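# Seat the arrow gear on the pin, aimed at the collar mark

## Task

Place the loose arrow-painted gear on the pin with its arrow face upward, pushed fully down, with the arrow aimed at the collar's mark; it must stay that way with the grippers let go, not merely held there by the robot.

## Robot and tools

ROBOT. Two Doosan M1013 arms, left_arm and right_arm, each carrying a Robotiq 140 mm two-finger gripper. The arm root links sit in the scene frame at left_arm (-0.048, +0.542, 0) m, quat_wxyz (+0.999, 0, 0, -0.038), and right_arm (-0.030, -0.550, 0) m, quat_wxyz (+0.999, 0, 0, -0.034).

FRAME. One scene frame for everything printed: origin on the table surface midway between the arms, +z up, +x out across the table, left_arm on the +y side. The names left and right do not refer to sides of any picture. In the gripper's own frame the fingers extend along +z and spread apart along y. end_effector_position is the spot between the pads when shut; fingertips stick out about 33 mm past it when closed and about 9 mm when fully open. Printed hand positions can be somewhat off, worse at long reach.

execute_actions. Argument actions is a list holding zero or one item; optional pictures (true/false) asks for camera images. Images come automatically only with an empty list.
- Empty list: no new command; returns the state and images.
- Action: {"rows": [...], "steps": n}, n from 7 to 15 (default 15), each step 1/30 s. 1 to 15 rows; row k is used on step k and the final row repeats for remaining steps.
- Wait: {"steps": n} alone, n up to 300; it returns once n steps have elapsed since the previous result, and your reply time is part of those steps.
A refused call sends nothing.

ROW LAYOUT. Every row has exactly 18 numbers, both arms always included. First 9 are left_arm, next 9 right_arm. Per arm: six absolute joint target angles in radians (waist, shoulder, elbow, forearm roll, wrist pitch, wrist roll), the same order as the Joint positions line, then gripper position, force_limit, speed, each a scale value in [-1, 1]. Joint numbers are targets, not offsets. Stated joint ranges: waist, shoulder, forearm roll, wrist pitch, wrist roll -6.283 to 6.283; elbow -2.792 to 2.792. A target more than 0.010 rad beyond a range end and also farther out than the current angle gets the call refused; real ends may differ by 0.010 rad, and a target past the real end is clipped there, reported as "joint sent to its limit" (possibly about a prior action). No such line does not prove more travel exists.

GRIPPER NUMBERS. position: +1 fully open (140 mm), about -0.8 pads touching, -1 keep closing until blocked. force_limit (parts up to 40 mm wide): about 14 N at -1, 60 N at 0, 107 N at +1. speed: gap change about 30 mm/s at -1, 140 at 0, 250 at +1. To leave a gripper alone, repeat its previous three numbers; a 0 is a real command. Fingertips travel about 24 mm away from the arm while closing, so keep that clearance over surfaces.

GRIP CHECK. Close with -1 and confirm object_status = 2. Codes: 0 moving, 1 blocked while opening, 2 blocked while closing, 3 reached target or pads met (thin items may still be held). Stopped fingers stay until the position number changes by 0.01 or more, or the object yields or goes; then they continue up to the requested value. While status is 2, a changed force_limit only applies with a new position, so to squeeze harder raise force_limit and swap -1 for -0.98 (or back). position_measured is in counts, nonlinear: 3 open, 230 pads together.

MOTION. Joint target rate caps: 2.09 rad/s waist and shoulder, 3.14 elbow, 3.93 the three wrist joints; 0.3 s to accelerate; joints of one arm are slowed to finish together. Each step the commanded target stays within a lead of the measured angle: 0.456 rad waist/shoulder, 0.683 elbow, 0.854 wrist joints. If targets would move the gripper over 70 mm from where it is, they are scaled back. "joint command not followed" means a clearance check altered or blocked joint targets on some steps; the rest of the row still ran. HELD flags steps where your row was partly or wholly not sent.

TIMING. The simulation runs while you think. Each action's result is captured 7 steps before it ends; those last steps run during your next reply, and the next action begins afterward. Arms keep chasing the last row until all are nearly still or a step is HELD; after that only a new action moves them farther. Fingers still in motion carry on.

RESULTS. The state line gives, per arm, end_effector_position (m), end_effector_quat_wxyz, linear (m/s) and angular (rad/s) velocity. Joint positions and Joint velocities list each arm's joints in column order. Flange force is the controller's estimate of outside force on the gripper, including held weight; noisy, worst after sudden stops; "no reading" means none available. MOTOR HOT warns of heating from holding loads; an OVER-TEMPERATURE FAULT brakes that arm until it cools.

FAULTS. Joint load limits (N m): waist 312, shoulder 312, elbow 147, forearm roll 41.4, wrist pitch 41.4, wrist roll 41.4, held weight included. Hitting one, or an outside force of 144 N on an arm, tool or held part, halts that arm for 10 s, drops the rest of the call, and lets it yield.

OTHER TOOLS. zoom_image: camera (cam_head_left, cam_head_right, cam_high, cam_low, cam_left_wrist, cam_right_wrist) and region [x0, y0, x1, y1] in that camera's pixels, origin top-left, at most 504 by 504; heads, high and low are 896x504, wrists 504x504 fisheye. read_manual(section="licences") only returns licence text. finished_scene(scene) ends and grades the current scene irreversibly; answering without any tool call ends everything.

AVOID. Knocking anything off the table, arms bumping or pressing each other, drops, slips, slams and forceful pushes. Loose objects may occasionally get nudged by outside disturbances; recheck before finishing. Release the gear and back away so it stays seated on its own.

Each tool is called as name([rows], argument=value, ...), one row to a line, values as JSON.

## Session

execute_actions(actions=[])

Scene clock: 0.00 s of 4200.00 s.
left_arm: end_effector_position=(+0.6008, +0.4933, +0.3218) position_measured=3 object_status=3 end_effector_quat_wxyz=(+0.000, +0.999, -0.038, +0.000) end_effector_velocity=(+0.000, +0.001, +0.001) end_effector_angular_velocity=(+0.002, -0.000, +0.000) | right_arm: end_effector_position=(+0.3509, +0.3094, +0.2200) position_measured=3 object_status=3 end_effector_quat_wxyz=(-0.032, +0.081, +0.980, -0.181) end_effector_velocity=(-0.001, -0.000, -0.001) end_effector_angular_velocity=(-0.002, +0.001, +0.001)
Joint positions: left_arm=[-0.052  0.164  1.604 -0.     1.373  1.518] | right_arm=[ 1.207  0.936  0.617 -0.067  1.952 -0.28 ]
Joint velocities: left_arm=[ 0.001 -0.    -0.001  0.002  0.001  0.   ] | right_arm=[ 0.001  0.     0.001 -0.     0.001 -0.   ]
Flange force (N, the push that the arm receives, along the gripper's own x y z axes): no reading

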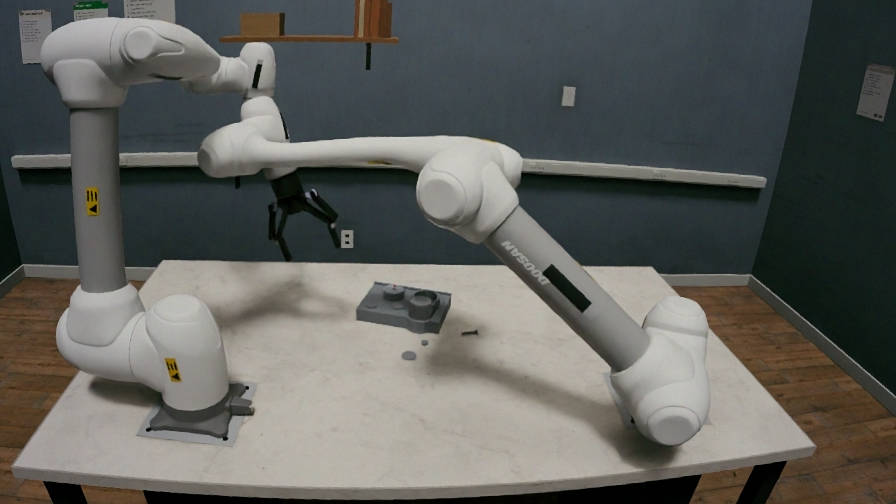

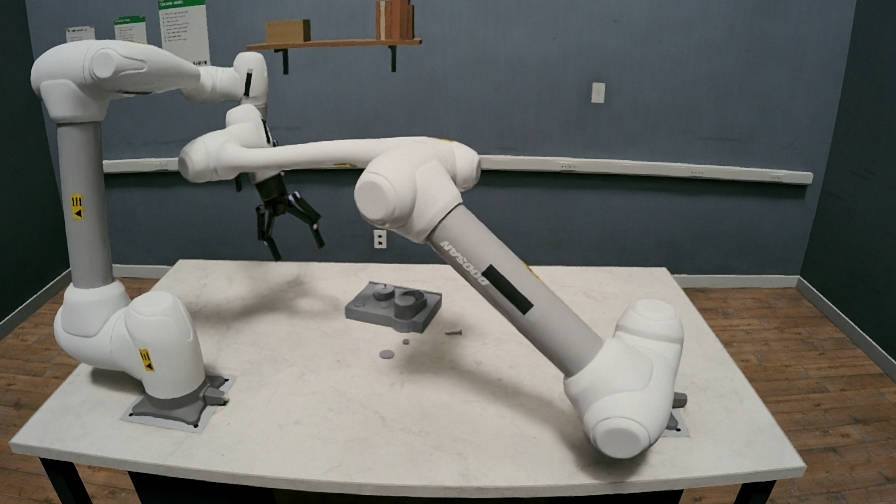

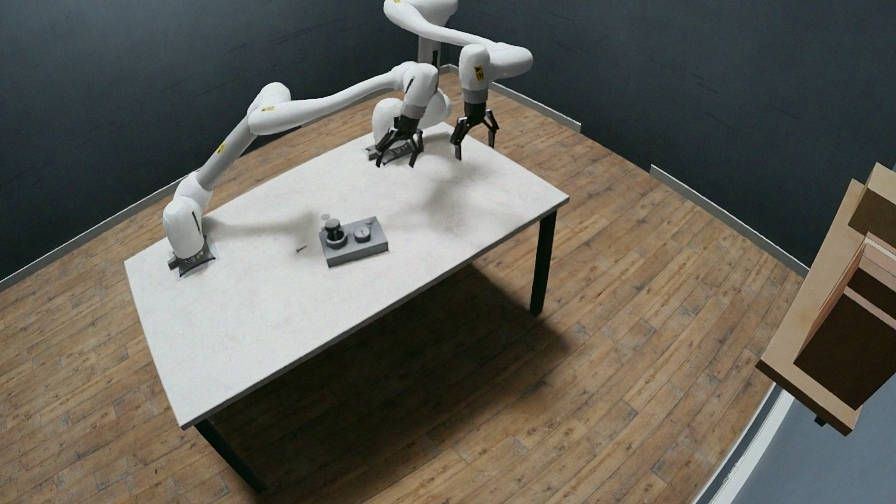

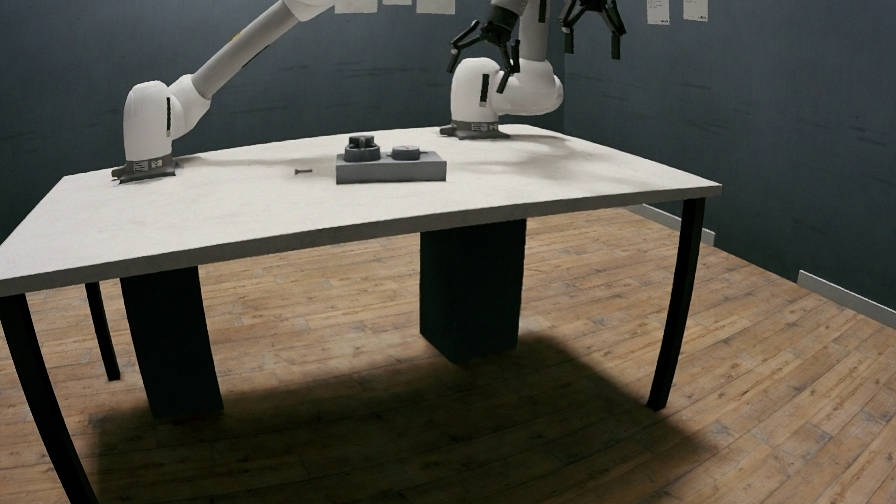

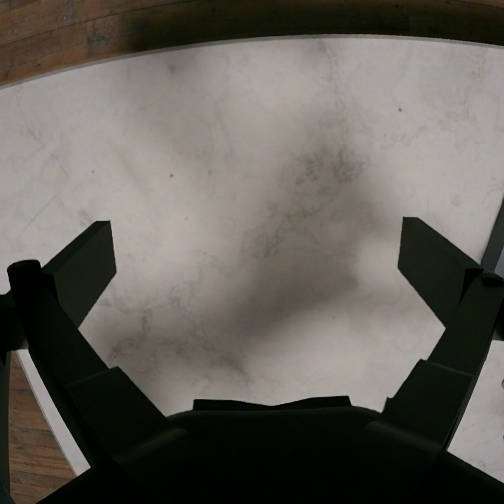

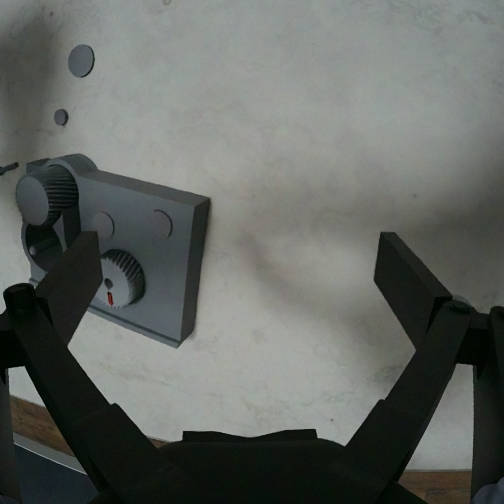

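execute_actions([
  {"rows":[[-0.052,0.164,1.604,0,1.373,1.518,1,0,0,1.207,0.165,1.7,0,1.5,-0.28,1,0,0]]},
])

execute_actions([
  {"steps":12},
])

execute_actions([
  {"rows":[[-0.885,-0.2,2.28,0,0.5380,-1.571,1,0,0,0.0,0.165,1.7,0,1.5,-0.28,1,0,0]]},
])

execute_actions([
  {"steps":45},
], pictures=true)

Scene clock: 0.70 s of 4200.00 s.
left_arm: end_effector_position=(+0.6010, +0.4934, +0.3221) position_measured=3 object_status=3 end_effector_quat_wxyz=(+0.000, +0.999, -0.038, +0.000) end_effector_velocity=(+0.000, -0.000, -0.000) end_effector_angular_velocity=(+0.001, +0.000, -0.000) | right_arm: end_effector_position=(+0.3236, +0.2665, +0.2450) position_measured=3 object_status=3 end_effector_quat_wxyz=(-0.030, +0.077, +0.987, -0.142) end_effector_velocity=(-0.210, -0.365, +0.147) end_effector_angular_velocity=(+0.320, -0.012, +0.028)
Joint positions: left_arm=[-0.052  0.164  1.604 -0.     1.373  1.518] | right_arm=[ 1.207  0.758  0.883 -0.043  1.788 -0.28 ]
Joint velocities: left_arm=[-0.001  0.     0.     0.001 -0.    -0.001] | right_arm=[ 0.002 -1.096  1.617  0.121 -0.818  0.   ]
Flange force (N, the push that the arm receives, along the gripper's own x y z axes): left_arm=[3.1 4.7 1.6] | right_arm=[-2.1 -2.3 -6.5]
Steps of this call (steps 1 to 13: nothing new was sent; steps 14 to 21: the first 8 steps of this action). Readings (joint positions | what the end effector reports):
14: left_arm=[-0.052 0.164 1.604 -0.000 1.373 1.518] | right_arm=[1.207 0.936 0.617 -0.067 1.952 -0.280] | left_arm position_measured=3 object_status=3 | right_arm position_measured=3 object_status=3
15: left_arm=[-0.052 0.164 1.604 -0.000 1.373 1.518] | right_arm=[1.207 0.932 0.624 -0.067 1.947 -0.280] | left_arm position_measured=3 object_status=3 | right_arm position_measured=3 object_status=3
17: left_arm=[-0.052 0.164 1.604 -0.000 1.373 1.518] | right_arm=[1.207 0.900 0.671 -0.062 1.916 -0.280] | left_arm position_measured=3 object_status=3 | right_arm position_measured=3 object_status=3
21: the state above

Scene clock: 1.10 s of 4200.00 s.
left_arm: end_effector_position=(+0.6010, +0.4934, +0.3221) position_measured=3 object_status=3 end_effector_quat_wxyz=(+0.000, +0.999, -0.038, +0.000) end_effector_velocity=(-0.000, +0.000, +0.001) end_effector_angular_velocity=(+0.000, -0.001, +0.001) | right_arm: end_effector_position=(+0.2359, +0.0974, +0.2818) position_measured=3 object_status=3 end_effector_quat_wxyz=(-0.036, +0.075, +0.989, -0.119) end_effector_velocity=(-0.221, -0.439, +0.040) end_effector_angular_velocity=(+0.111, +0.010, -0.008)
Joint positions: left_arm=[-0.052  0.164  1.604 -0.     1.373  1.518] | right_arm=[ 1.207  0.39   1.4   -0.015  1.6   -0.28 ]
Joint velocities: left_arm=[ 0.    -0.001 -0.     0.     0.    -0.001] | right_arm=[-0.002 -0.851  1.131  0.055 -0.377 -0.   ]
Flange force (N, the push that the arm receives, along the gripper's own x y z axes): left_arm=[2.1 4.5 2.0] | right_arm=[-1.1 0.0 -4.8]
Kept back: nothing.
Steps of this call (steps 1 to 7: the last 7 steps of your previous action; steps 8 to 12: the robot went on to your last target). Readings (joint positions | what the end effector reports):
1: left_arm=[-0.052 0.164 1.604 -0.000 1.373 1.518] | right_arm=[1.207 0.723 0.936 -0.039 1.763 -0.280] | left_arm position_measured=3 object_status=3 | right_arm position_measured=3 object_status=3
2: left_arm=[-0.052 0.164 1.604 -0.000 1.373 1.518] | right_arm=[1.207 0.690 0.986 -0.036 1.742 -0.280] | left_arm position_measured=3 object_status=3 | right_arm position_measured=3 object_status=3
4: left_arm=[-0.052 0.164 1.604 -0.000 1.373 1.518] | right_arm=[1.207 0.627 1.079 -0.031 1.707 -0.280] | left_arm position_measured=3 object_status=3 | right_arm position_measured=3 object_status=3
8: left_arm=[-0.052 0.164 1.604 -0.000 1.373 1.518] | right_arm=[1.207 0.507 1.245 -0.023 1.652 -0.280] | left_arm position_measured=3 object_status=3 | right_arm position_measured=3 object_status=3
12: the state above

Scene clock: 1.37 s of 4200.00 s.
left_arm: end_effector_position=(+0.5629, +0.4110, +0.2854) position_measured=3 object_status=3 end_effector_quat_wxyz=(+0.021, +0.997, +0.023, +0.071) end_effector_velocity=(-0.235, -0.430, -0.171) end_effector_angular_velocity=(-0.382, -0.600, +0.641) | right_arm: end_effector_position=(+0.2837, +0.0010, +0.2856) position_measured=3 object_status=3 end_effector_quat_wxyz=(-0.045, +0.142, +0.983, -0.111) end_effector_velocity=(+0.359, -0.354, -0.004) end_effector_angular_velocity=(+0.038, -0.005, -0.789)
Joint positions: left_arm=[-0.191  0.061  1.794  0.     1.138  1.257] | right_arm=[ 1.072  0.28   1.544 -0.009  1.558 -0.28 ]
Joint velocities: left_arm=[-0.765 -0.482  0.896 -0.001 -1.094 -1.421] | right_arm=[-0.786 -0.221  0.294  0.016 -0.107 -0.   ]
Flange force (N, the push that the arm receives, along the gripper's own x y z axes): left_arm=[-2.3 9.3 1.1] | right_arm=[0.8 -3.4 -4.0]
Steps of this call (steps 1 to 8: the first 8 steps of this action). Readings (joint positions | what the end effector reports):
1: left_arm=[-0.052 0.164 1.604 0.000 1.373 1.517] | right_arm=[1.207 0.362 1.438 -0.013 1.587 -0.280] | left_arm position_measured=3 object_status=3 | right_arm position_measured=3 object_status=3
2: left_arm=[-0.057 0.160 1.610 0.000 1.365 1.509] | right_arm=[1.205 0.337 1.471 -0.012 1.578 -0.280] | left_arm position_measured=3 object_status=3 | right_arm position_measured=3 object_status=3
4: left_arm=[-0.088 0.135 1.658 0.000 1.306 1.449] | right_arm=[1.178 0.309 1.503 -0.011 1.573 -0.280] | left_arm position_measured=3 object_status=3 | right_arm position_measured=3 object_status=3
8: the state above

Scene clock: 2.87 s of 4200.00 s.
left_arm: end_effector_position=(+0.2847, +0.1264, +0.1997) position_measured=3 object_status=3 end_effector_quat_wxyz=(+0.229, +0.446, +0.857, -0.120) end_effector_velocity=(+0.000, -0.000, +0.000) end_effector_angular_velocity=(+0.001, -0.000, -0.000) | right_arm: end_effector_position=(+0.5342, -0.5539, +0.2777) position_measured=3 object_status=3 end_effector_quat_wxyz=(-0.091, +0.624, +0.773, -0.064) end_effector_velocity=(+0.001, -0.001, -0.000) end_effector_angular_velocity=(-0.000, -0.002, -0.001)
Joint positions: left_arm=[-0.885 -0.2    2.28   0.     0.538 -1.571] | right_arm=[ 0.     0.165  1.7    0.     1.5   -0.28 ]
Joint velocities: left_arm=[-0.     0.    -0.001  0.001  0.001 -0.   ] | right_arm=[-0.001 -0.    -0.    -0.    -0.002  0.   ]
Flange force (N, the push that the arm receives, along the gripper's own x y z axes): left_arm=[-1.2 -7.7 5.1] | right_arm=[1.1 0.0 -2.3]
Kept back: nothing.
Steps of this call (steps 1 to 7: the last 7 steps of your previous action; steps 8 to 45: the robot went on to your last target). Readings (joint positions | what the end effector reports):
1: left_arm=[-0.217 0.045 1.824 0.000 1.101 1.208] | right_arm=[1.045 0.273 1.553 -0.008 1.554 -0.280] | left_arm position_measured=3 object_status=3 | right_arm position_measured=3 object_status=3
2: left_arm=[-0.243 0.030 1.852 0.000 1.067 1.159] | right_arm=[1.018 0.266 1.563 -0.008 1.551 -0.280] | left_arm position_measured=3 object_status=3 | right_arm position_measured=3 object_status=3
4: left_arm=[-0.297 0.002 1.904 0.000 1.002 1.059] | right_arm=[0.963 0.253 1.580 -0.007 1.545 -0.280] | left_arm position_measured=3 object_status=3 | right_arm position_measured=3 object_status=3
8: left_arm=[-0.407 -0.045 1.993 0.000 0.893 0.852] | right_arm=[0.852 0.232 1.608 -0.005 1.534 -0.280] | left_arm position_measured=3 object_status=3 | right_arm position_measured=3 object_status=3
45: the state above

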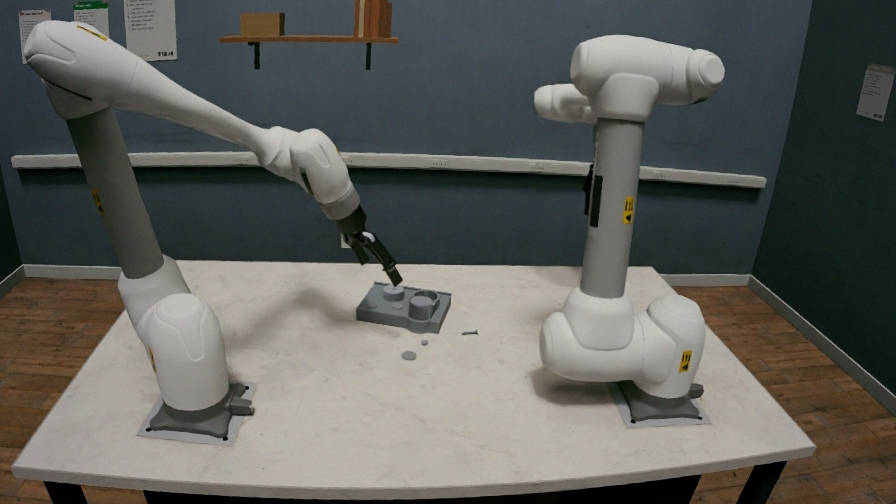

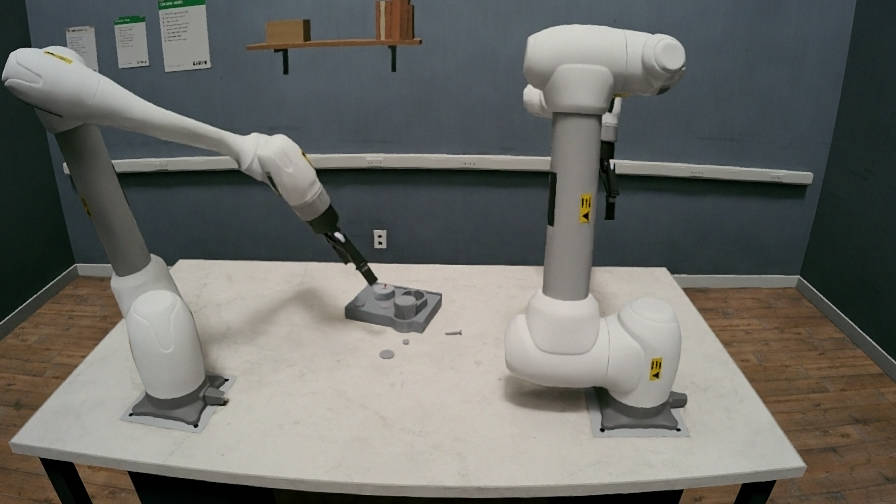

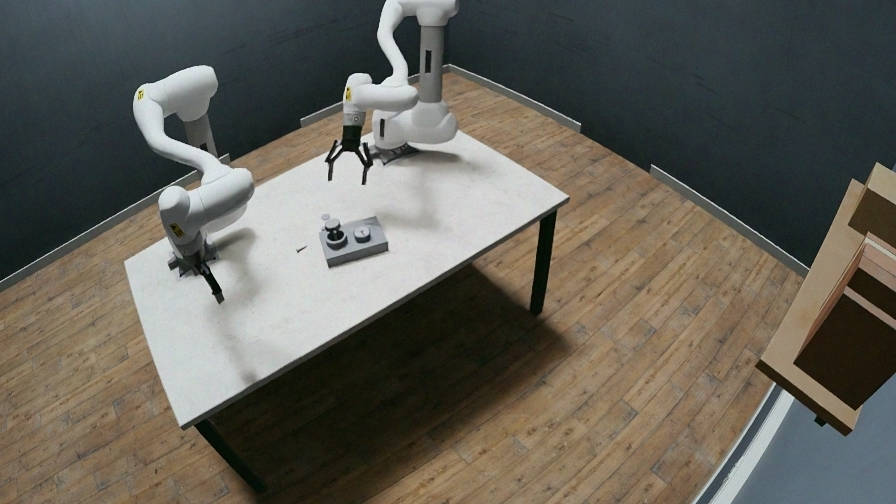

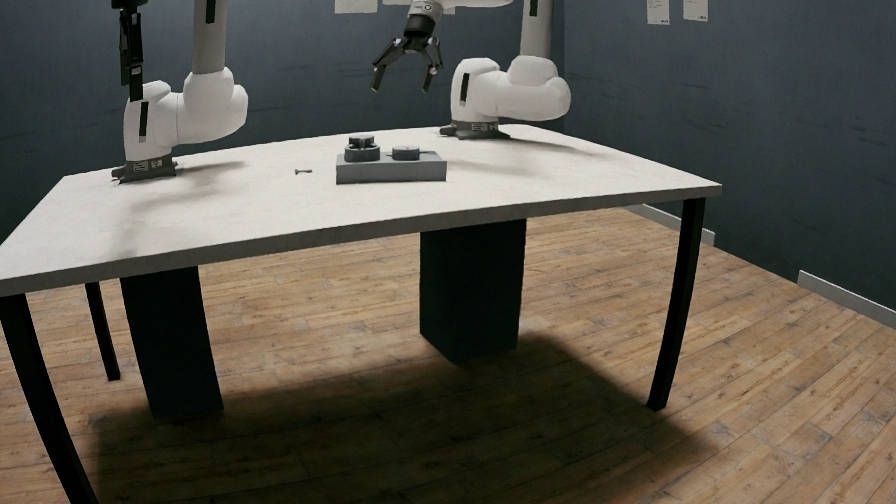

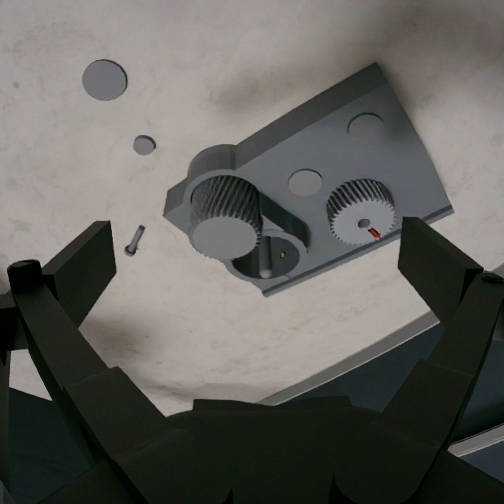

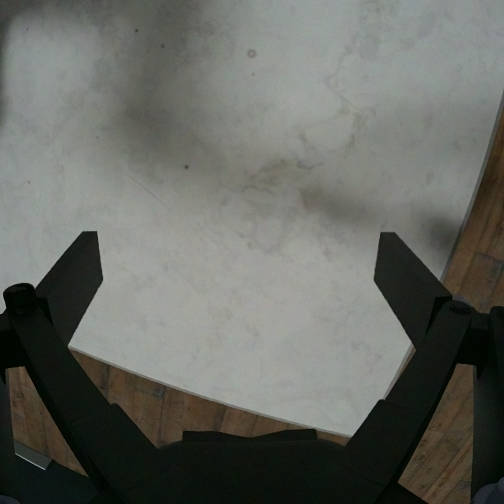

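zoom_image(camera="cam_left_wrist", region=[175, 160, 275, 265])

execute_actions([
  {"rows":[[-0.7885,0.2118,1.7368,0,1.193,0.706,0.4,0,0,0.0,0.165,1.7,0,1.5,-0.28,1,0,0]]},
])

execute_actions([
  {"steps":28},
], pictures=true)

zoom_image(camera="cam_left_wrist", region=[170, 50, 422, 302])

Region (175, 160, 275, 265) of cam_left_wrist's 504x504 image, scaled by 4.800, with more detail than that image has; it fills the left 480 columns of this view, and the rest is white.

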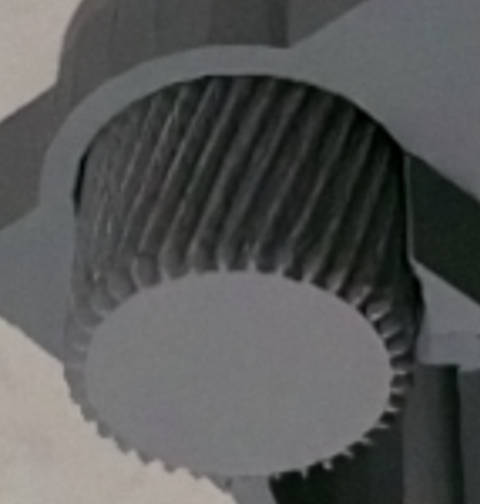

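Scene clock: 3.50 s of 4200.00 s.
left_arm: end_effector_position=(+0.3310, +0.0985, +0.2094) position_measured=52 object_status=0 end_effector_quat_wxyz=(+0.152, +0.591, +0.791, -0.044) end_effector_velocity=(+0.306, -0.162, +0.055) end_effector_angular_velocity=(+1.621, +0.090, -2.511) | right_arm: end_effector_position=(+0.5342, -0.5541, +0.2777) position_measured=3 object_status=3 end_effector_quat_wxyz=(-0.091, +0.624, +0.773, -0.064) end_effector_velocity=(-0.000, -0.000, -0.001) end_effector_angular_velocity=(-0.000, +0.001, -0.001)
Joint positions: left_arm=[-0.847 -0.037  2.065 -0.     0.796 -1.211] | right_arm=[ 0.     0.165  1.7    0.     1.5   -0.28 ]
Joint velocities: left_arm=[ 0.253  1.072 -1.411 -0.001  1.687  2.909] | right_arm=[-0.001  0.001  0.001 -0.    -0.001  0.   ]
Flange force (N, the push that the arm receives, along the gripper's own x y z axes): left_arm=[-3.4 1.8 3.2] | right_arm=[-3.5 -1.0 -2.1]
Steps of this call (steps 1 to 11: the robot went on to your last target; steps 12 to 19: the first 8 steps of this action). Readings (joint positions | what the end effector reports):
12: left_arm=[-0.885 -0.200 2.280 0.000 0.538 -1.571] | right_arm=[0.000 0.165 1.700 0.000 1.500 -0.280] | left_arm position_measured=3 object_status=0 | right_arm position_measured=3 object_status=3
13: left_arm=[-0.884 -0.196 2.275 -0.000 0.545 -1.562] | right_arm=[0.000 0.165 1.700 0.000 1.500 -0.280] | left_arm position_measured=7 object_status=0 | right_arm position_measured=3 object_status=3
15: left_arm=[-0.878 -0.167 2.237 -0.000 0.590 -1.502] | right_arm=[0.000 0.165 1.700 0.000 1.500 -0.280] | left_arm position_measured=22 object_status=0 | right_arm position_measured=3 object_status=3
19: the state above

Scene clock: 4.43 s of 4200.00 s.
left_arm: end_effector_position=(+0.4003, +0.0700, +0.2199) position_measured=78 object_status=3 end_effector_quat_wxyz=(-0.000, +1.000, +0.000, -0.000) end_effector_velocity=(-0.000, -0.001, -0.000) end_effector_angular_velocity=(+0.000, +0.000, -0.002) | right_arm: end_effector_position=(+0.5342, -0.5541, +0.2777) position_measured=3 object_status=3 end_effector_quat_wxyz=(-0.091, +0.624, +0.773, -0.064) end_effector_velocity=(+0.000, +0.001, -0.000) end_effector_angular_velocity=(+0.000, -0.000, +0.001)
Joint positions: left_arm=[-0.788  0.212  1.737 -0.     1.193  0.706] | right_arm=[-0.     0.165  1.7   -0.     1.5   -0.28 ]
Joint velocities: left_arm=[-0.001  0.001 -0.001 -0.    -0.     0.001] | right_arm=[ 0.001  0.001 -0.     0.001 -0.001  0.   ]
Flange force (N, the push that the arm receives, along the gripper's own x y z axes): left_arm=[-0.7 6.8 2.9] | right_arm=[-2.2 0.1 -2.0]
Kept back: nothing.
Steps of this call (steps 1 to 7: the last 7 steps of your previous action; steps 8 to 28: the robot went on to your last target). Readings (joint positions | what the end effector reports):
1: left_arm=[-0.839 -0.002 2.018 -0.000 0.853 -1.108] | right_arm=[0.000 0.165 1.700 0.000 1.500 -0.280] | left_arm position_measured=60 object_status=0 | right_arm position_measured=3 object_status=3
2: left_arm=[-0.831 0.032 1.973 -0.000 0.907 -0.996] | right_arm=[0.000 0.165 1.700 0.000 1.500 -0.280] | left_arm position_measured=67 object_status=0 | right_arm position_measured=3 object_status=3
4: left_arm=[-0.816 0.094 1.893 -0.000 1.005 -0.747] | right_arm=[0.000 0.165 1.700 0.000 1.500 -0.280] | left_arm position_measured=78 object_status=0 | right_arm position_measured=3 object_status=3
8: left_arm=[-0.799 0.165 1.798 -0.000 1.119 -0.237] | right_arm=[0.000 0.165 1.700 0.000 1.500 -0.280] | left_arm position_measured=78 object_status=0 | right_arm position_measured=3 object_status=3
28: the state above

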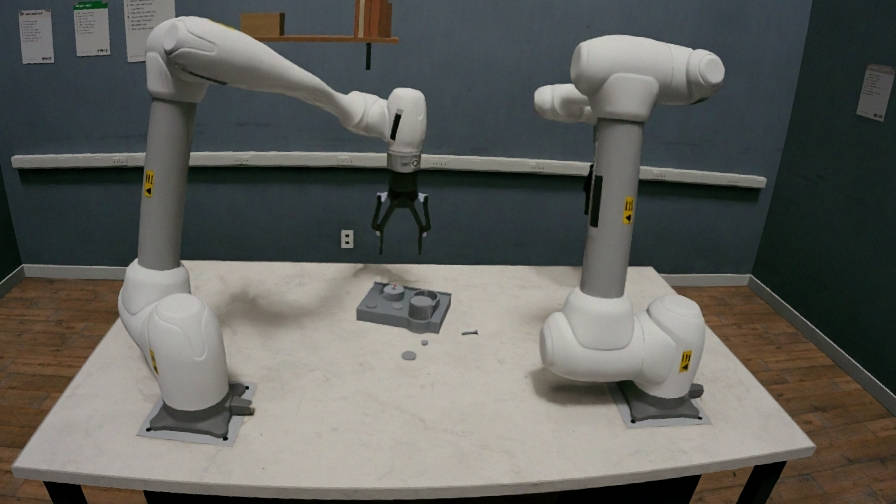

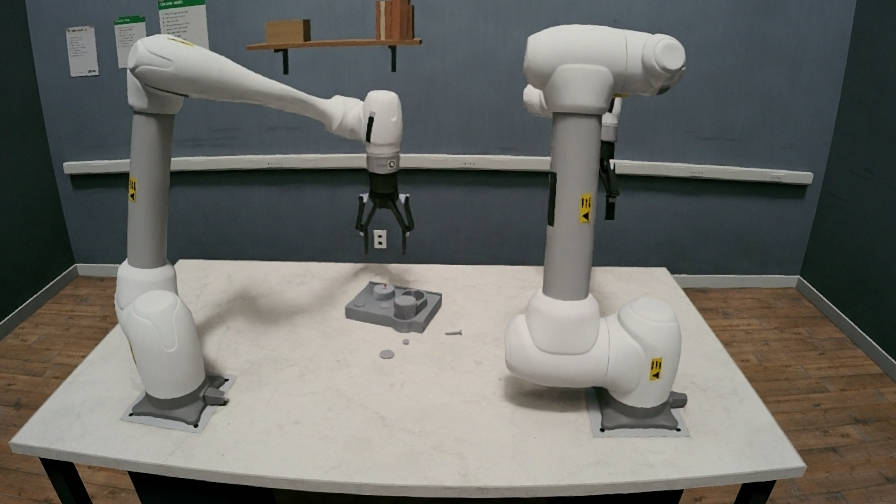

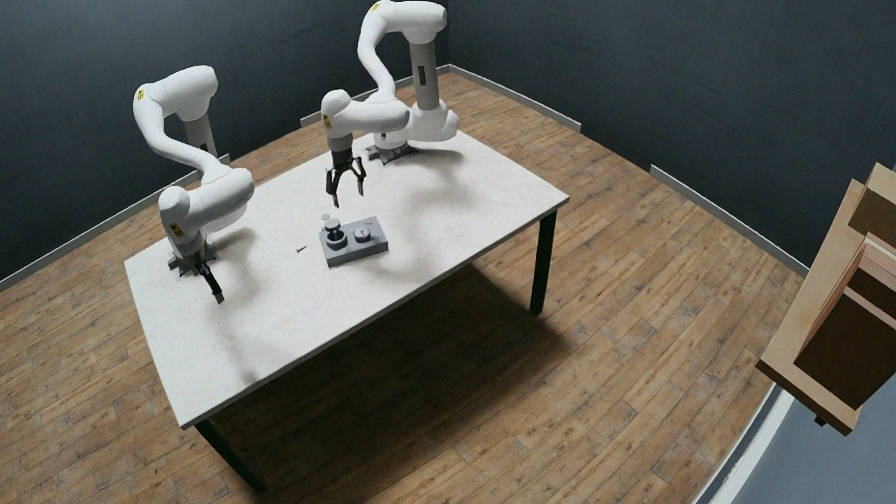

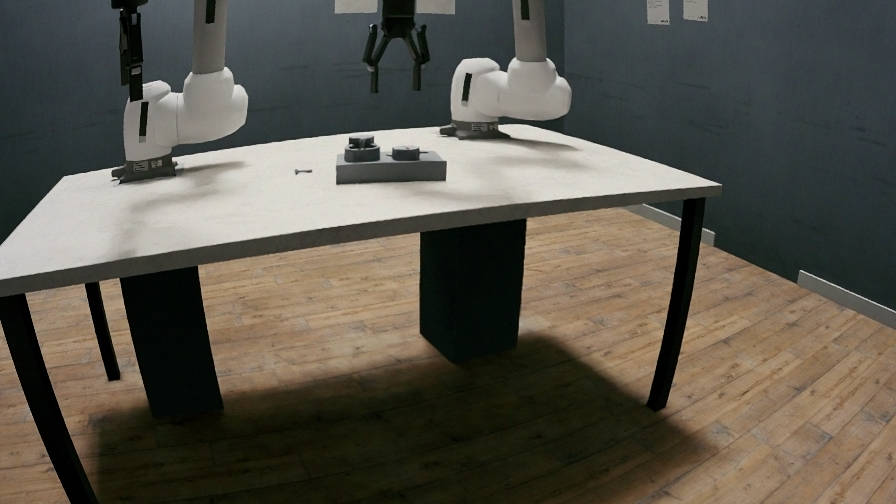

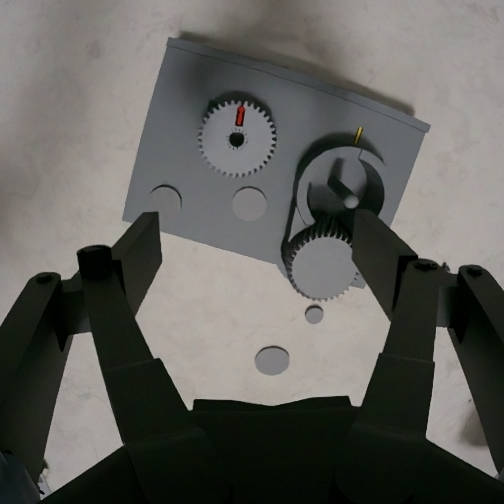

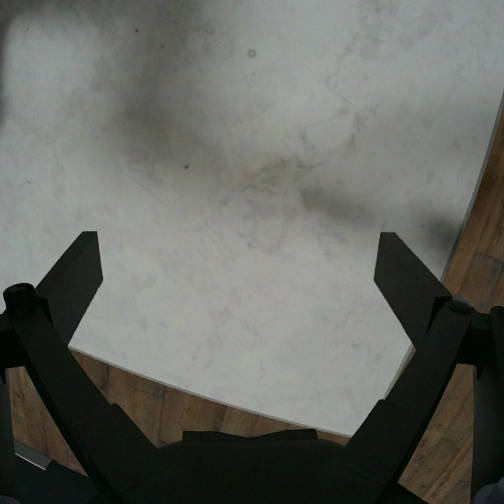

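Region (170, 50, 422, 302) of cam_left_wrist's 504x504 image, scaled by 2.000, with more detail than that image has.

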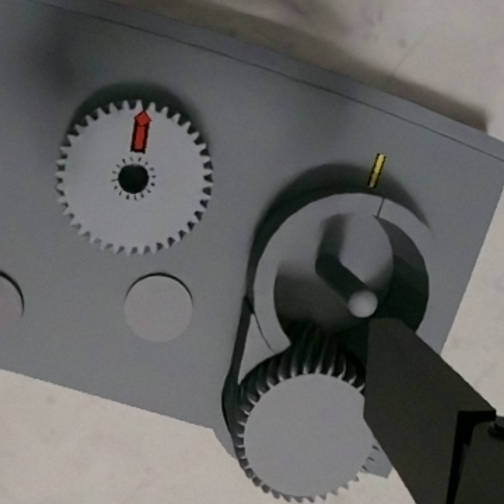

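execute_actions([
  {"rows":[[-0.7339,0.3185,1.8162,0,1.0069,0.936,0.12,0,0,0.0,0.165,1.7,0,1.5,-0.28,1,0,0]]},
])

execute_actions([
  {"steps":10},
], pictures=true)

Scene clock: 5.23 s of 4200.00 s.
left_arm: end_effector_position=(+0.4341, +0.0816, +0.1190) position_measured=114 object_status=0 end_effector_quat_wxyz=(-0.000, +0.997, -0.080, -0.000) end_effector_velocity=(+0.085, +0.065, -0.320) end_effector_angular_velocity=(+0.015, +0.015, -0.491) | right_arm: end_effector_position=(+0.5342, -0.5541, +0.2777) position_measured=3 object_status=3 end_effector_quat_wxyz=(-0.091, +0.624, +0.773, -0.064) end_effector_velocity=(-0.000, +0.001, +0.000) end_effector_angular_velocity=(-0.000, +0.001, +0.002)
Joint positions: left_arm=[-0.739  0.31   1.81   0.     1.023  0.916] | right_arm=[-0.     0.165  1.7   -0.     1.5   -0.28 ]
Joint velocities: left_arm=[ 0.159  0.311  0.237  0.    -0.527  0.65 ] | right_arm=[ 0.002 -0.    -0.    -0.     0.002  0.   ]
Flange force (N, the push that the arm receives, along the gripper's own x y z axes): left_arm=[-1.5 5.0 6.1] | right_arm=[2.0 -1.6 -2.6]
Steps of this call (steps 1 to 16: the robot went on to your last target; steps 17 to 24: the first 8 steps of this action). Readings (joint positions | what the end effector reports):
17: left_arm=[-0.788 0.212 1.737 0.000 1.193 0.707] | right_arm=[-0.000 0.165 1.700 0.000 1.500 -0.280] | left_arm position_measured=78 object_status=0 | right_arm position_measured=3 object_status=3
18: left_arm=[-0.786 0.216 1.739 0.000 1.186 0.715] | right_arm=[-0.000 0.165 1.700 -0.000 1.500 -0.280] | left_arm position_measured=82 object_status=0 | right_arm position_measured=3 object_status=3
20: left_arm=[-0.773 0.243 1.760 0.000 1.138 0.774] | right_arm=[-0.000 0.165 1.700 -0.000 1.500 -0.280] | left_arm position_measured=97 object_status=0 | right_arm position_measured=3 object_status=3
24: the state above

Scene clock: 5.57 s of 4200.00 s.
left_arm: end_effector_position=(+0.4369, +0.0831, +0.1101) position_measured=114 object_status=3 end_effector_quat_wxyz=(+0.000, +0.996, -0.087, +0.000) end_effector_velocity=(+0.000, -0.000, +0.000) end_effector_angular_velocity=(+0.001, +0.000, -0.001) | right_arm: end_effector_position=(+0.5342, -0.5541, +0.2777) position_measured=3 object_status=3 end_effector_quat_wxyz=(-0.091, +0.624, +0.773, -0.064) end_effector_velocity=(-0.000, -0.001, -0.000) end_effector_angular_velocity=(+0.000, +0.001, -0.001)
Joint positions: left_arm=[-0.734  0.318  1.816  0.     1.007  0.936] | right_arm=[-0.     0.165  1.7   -0.     1.5   -0.28 ]
Joint velocities: left_arm=[-0.001  0.001 -0.002  0.001  0.001  0.   ] | right_arm=[-0.001 -0.     0.    -0.     0.     0.   ]
Flange force (N, the push that the arm receives, along the gripper's own x y z axes): left_arm=[-0.2 6.0 2.7] | right_arm=[-4.7 -2.2 -2.1]
Kept back: nothing.
Steps of this call (steps 1 to 7: the last 7 steps of your previous action; steps 8 to 10: the robot went on to your last target). Readings (joint positions | what the end effector reports):
1: left_arm=[-0.735 0.317 1.815 0.000 1.011 0.931] | right_arm=[-0.000 0.165 1.700 -0.000 1.500 -0.280] | left_arm position_measured=114 object_status=0 | right_arm position_measured=3 object_status=3
2: left_arm=[-0.734 0.318 1.816 0.000 1.008 0.935] | right_arm=[-0.000 0.165 1.700 -0.000 1.500 -0.280] | left_arm position_measured=114 object_status=0 | right_arm position_measured=3 object_status=3
4: left_arm=[-0.734 0.318 1.816 0.000 1.007 0.936] | right_arm=[-0.000 0.165 1.700 -0.000 1.500 -0.280] | left_arm position_measured=114 object_status=3 | right_arm position_measured=3 object_status=3
8: left_arm=[-0.734 0.318 1.816 0.000 1.007 0.936] | right_arm=[-0.000 0.165 1.700 -0.000 1.500 -0.280] | left_arm position_measured=114 object_status=3 | right_arm position_measured=3 object_status=3
10: the state above

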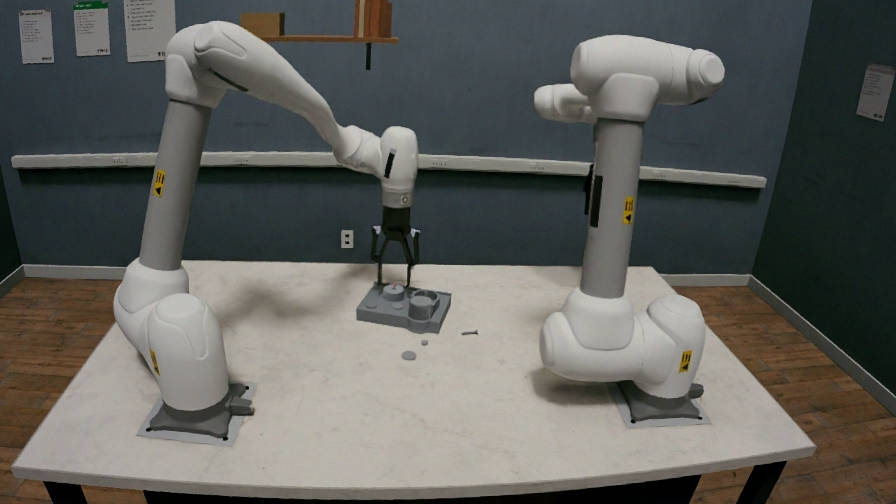

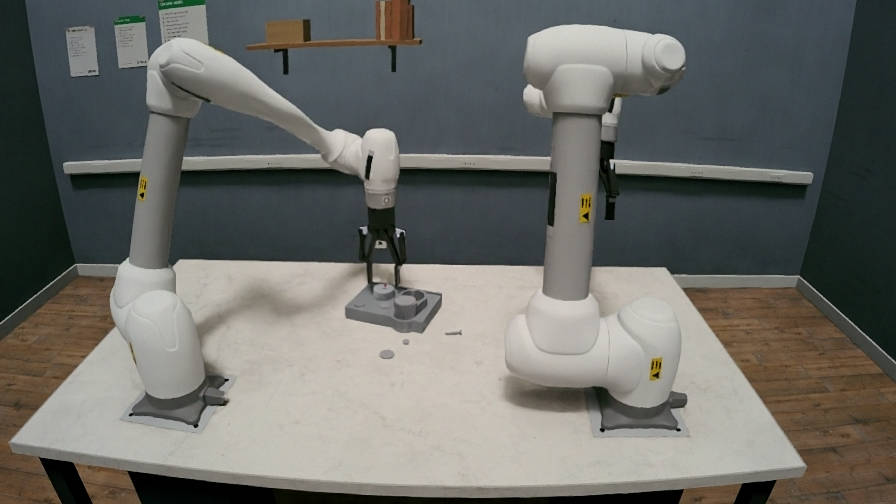

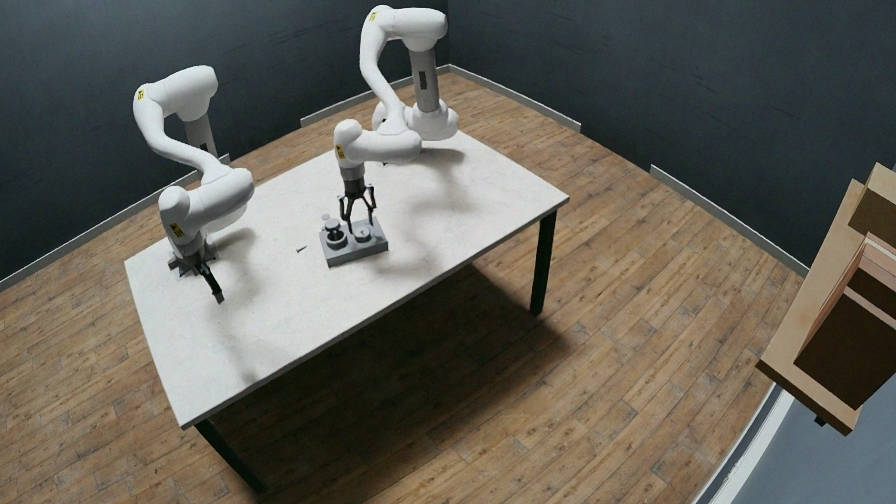

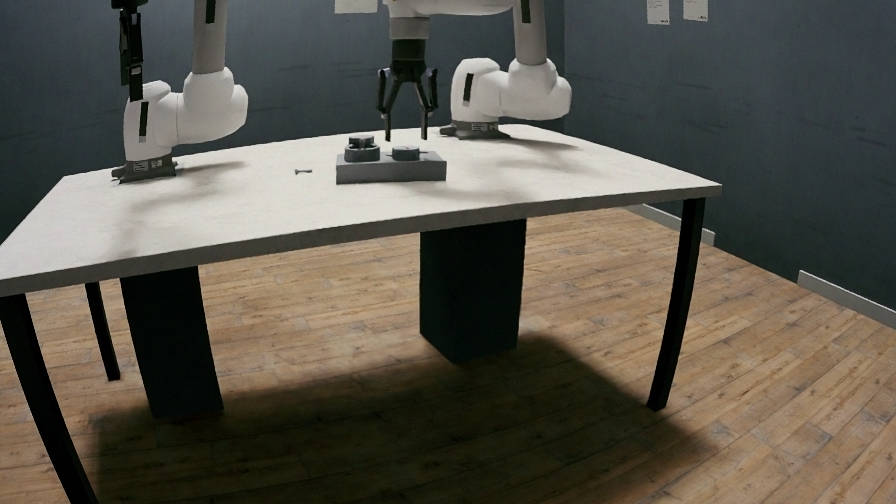

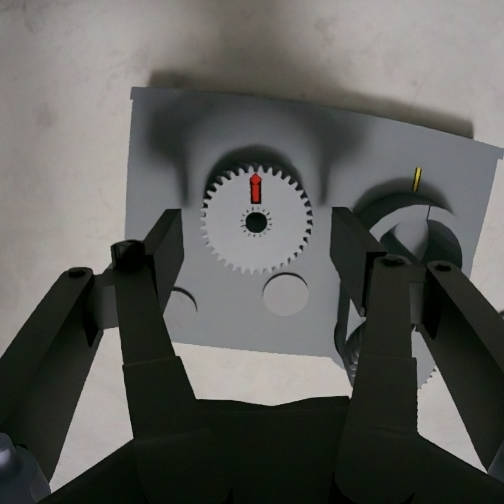

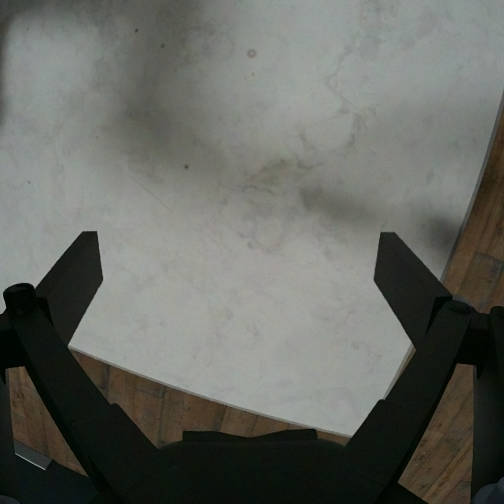

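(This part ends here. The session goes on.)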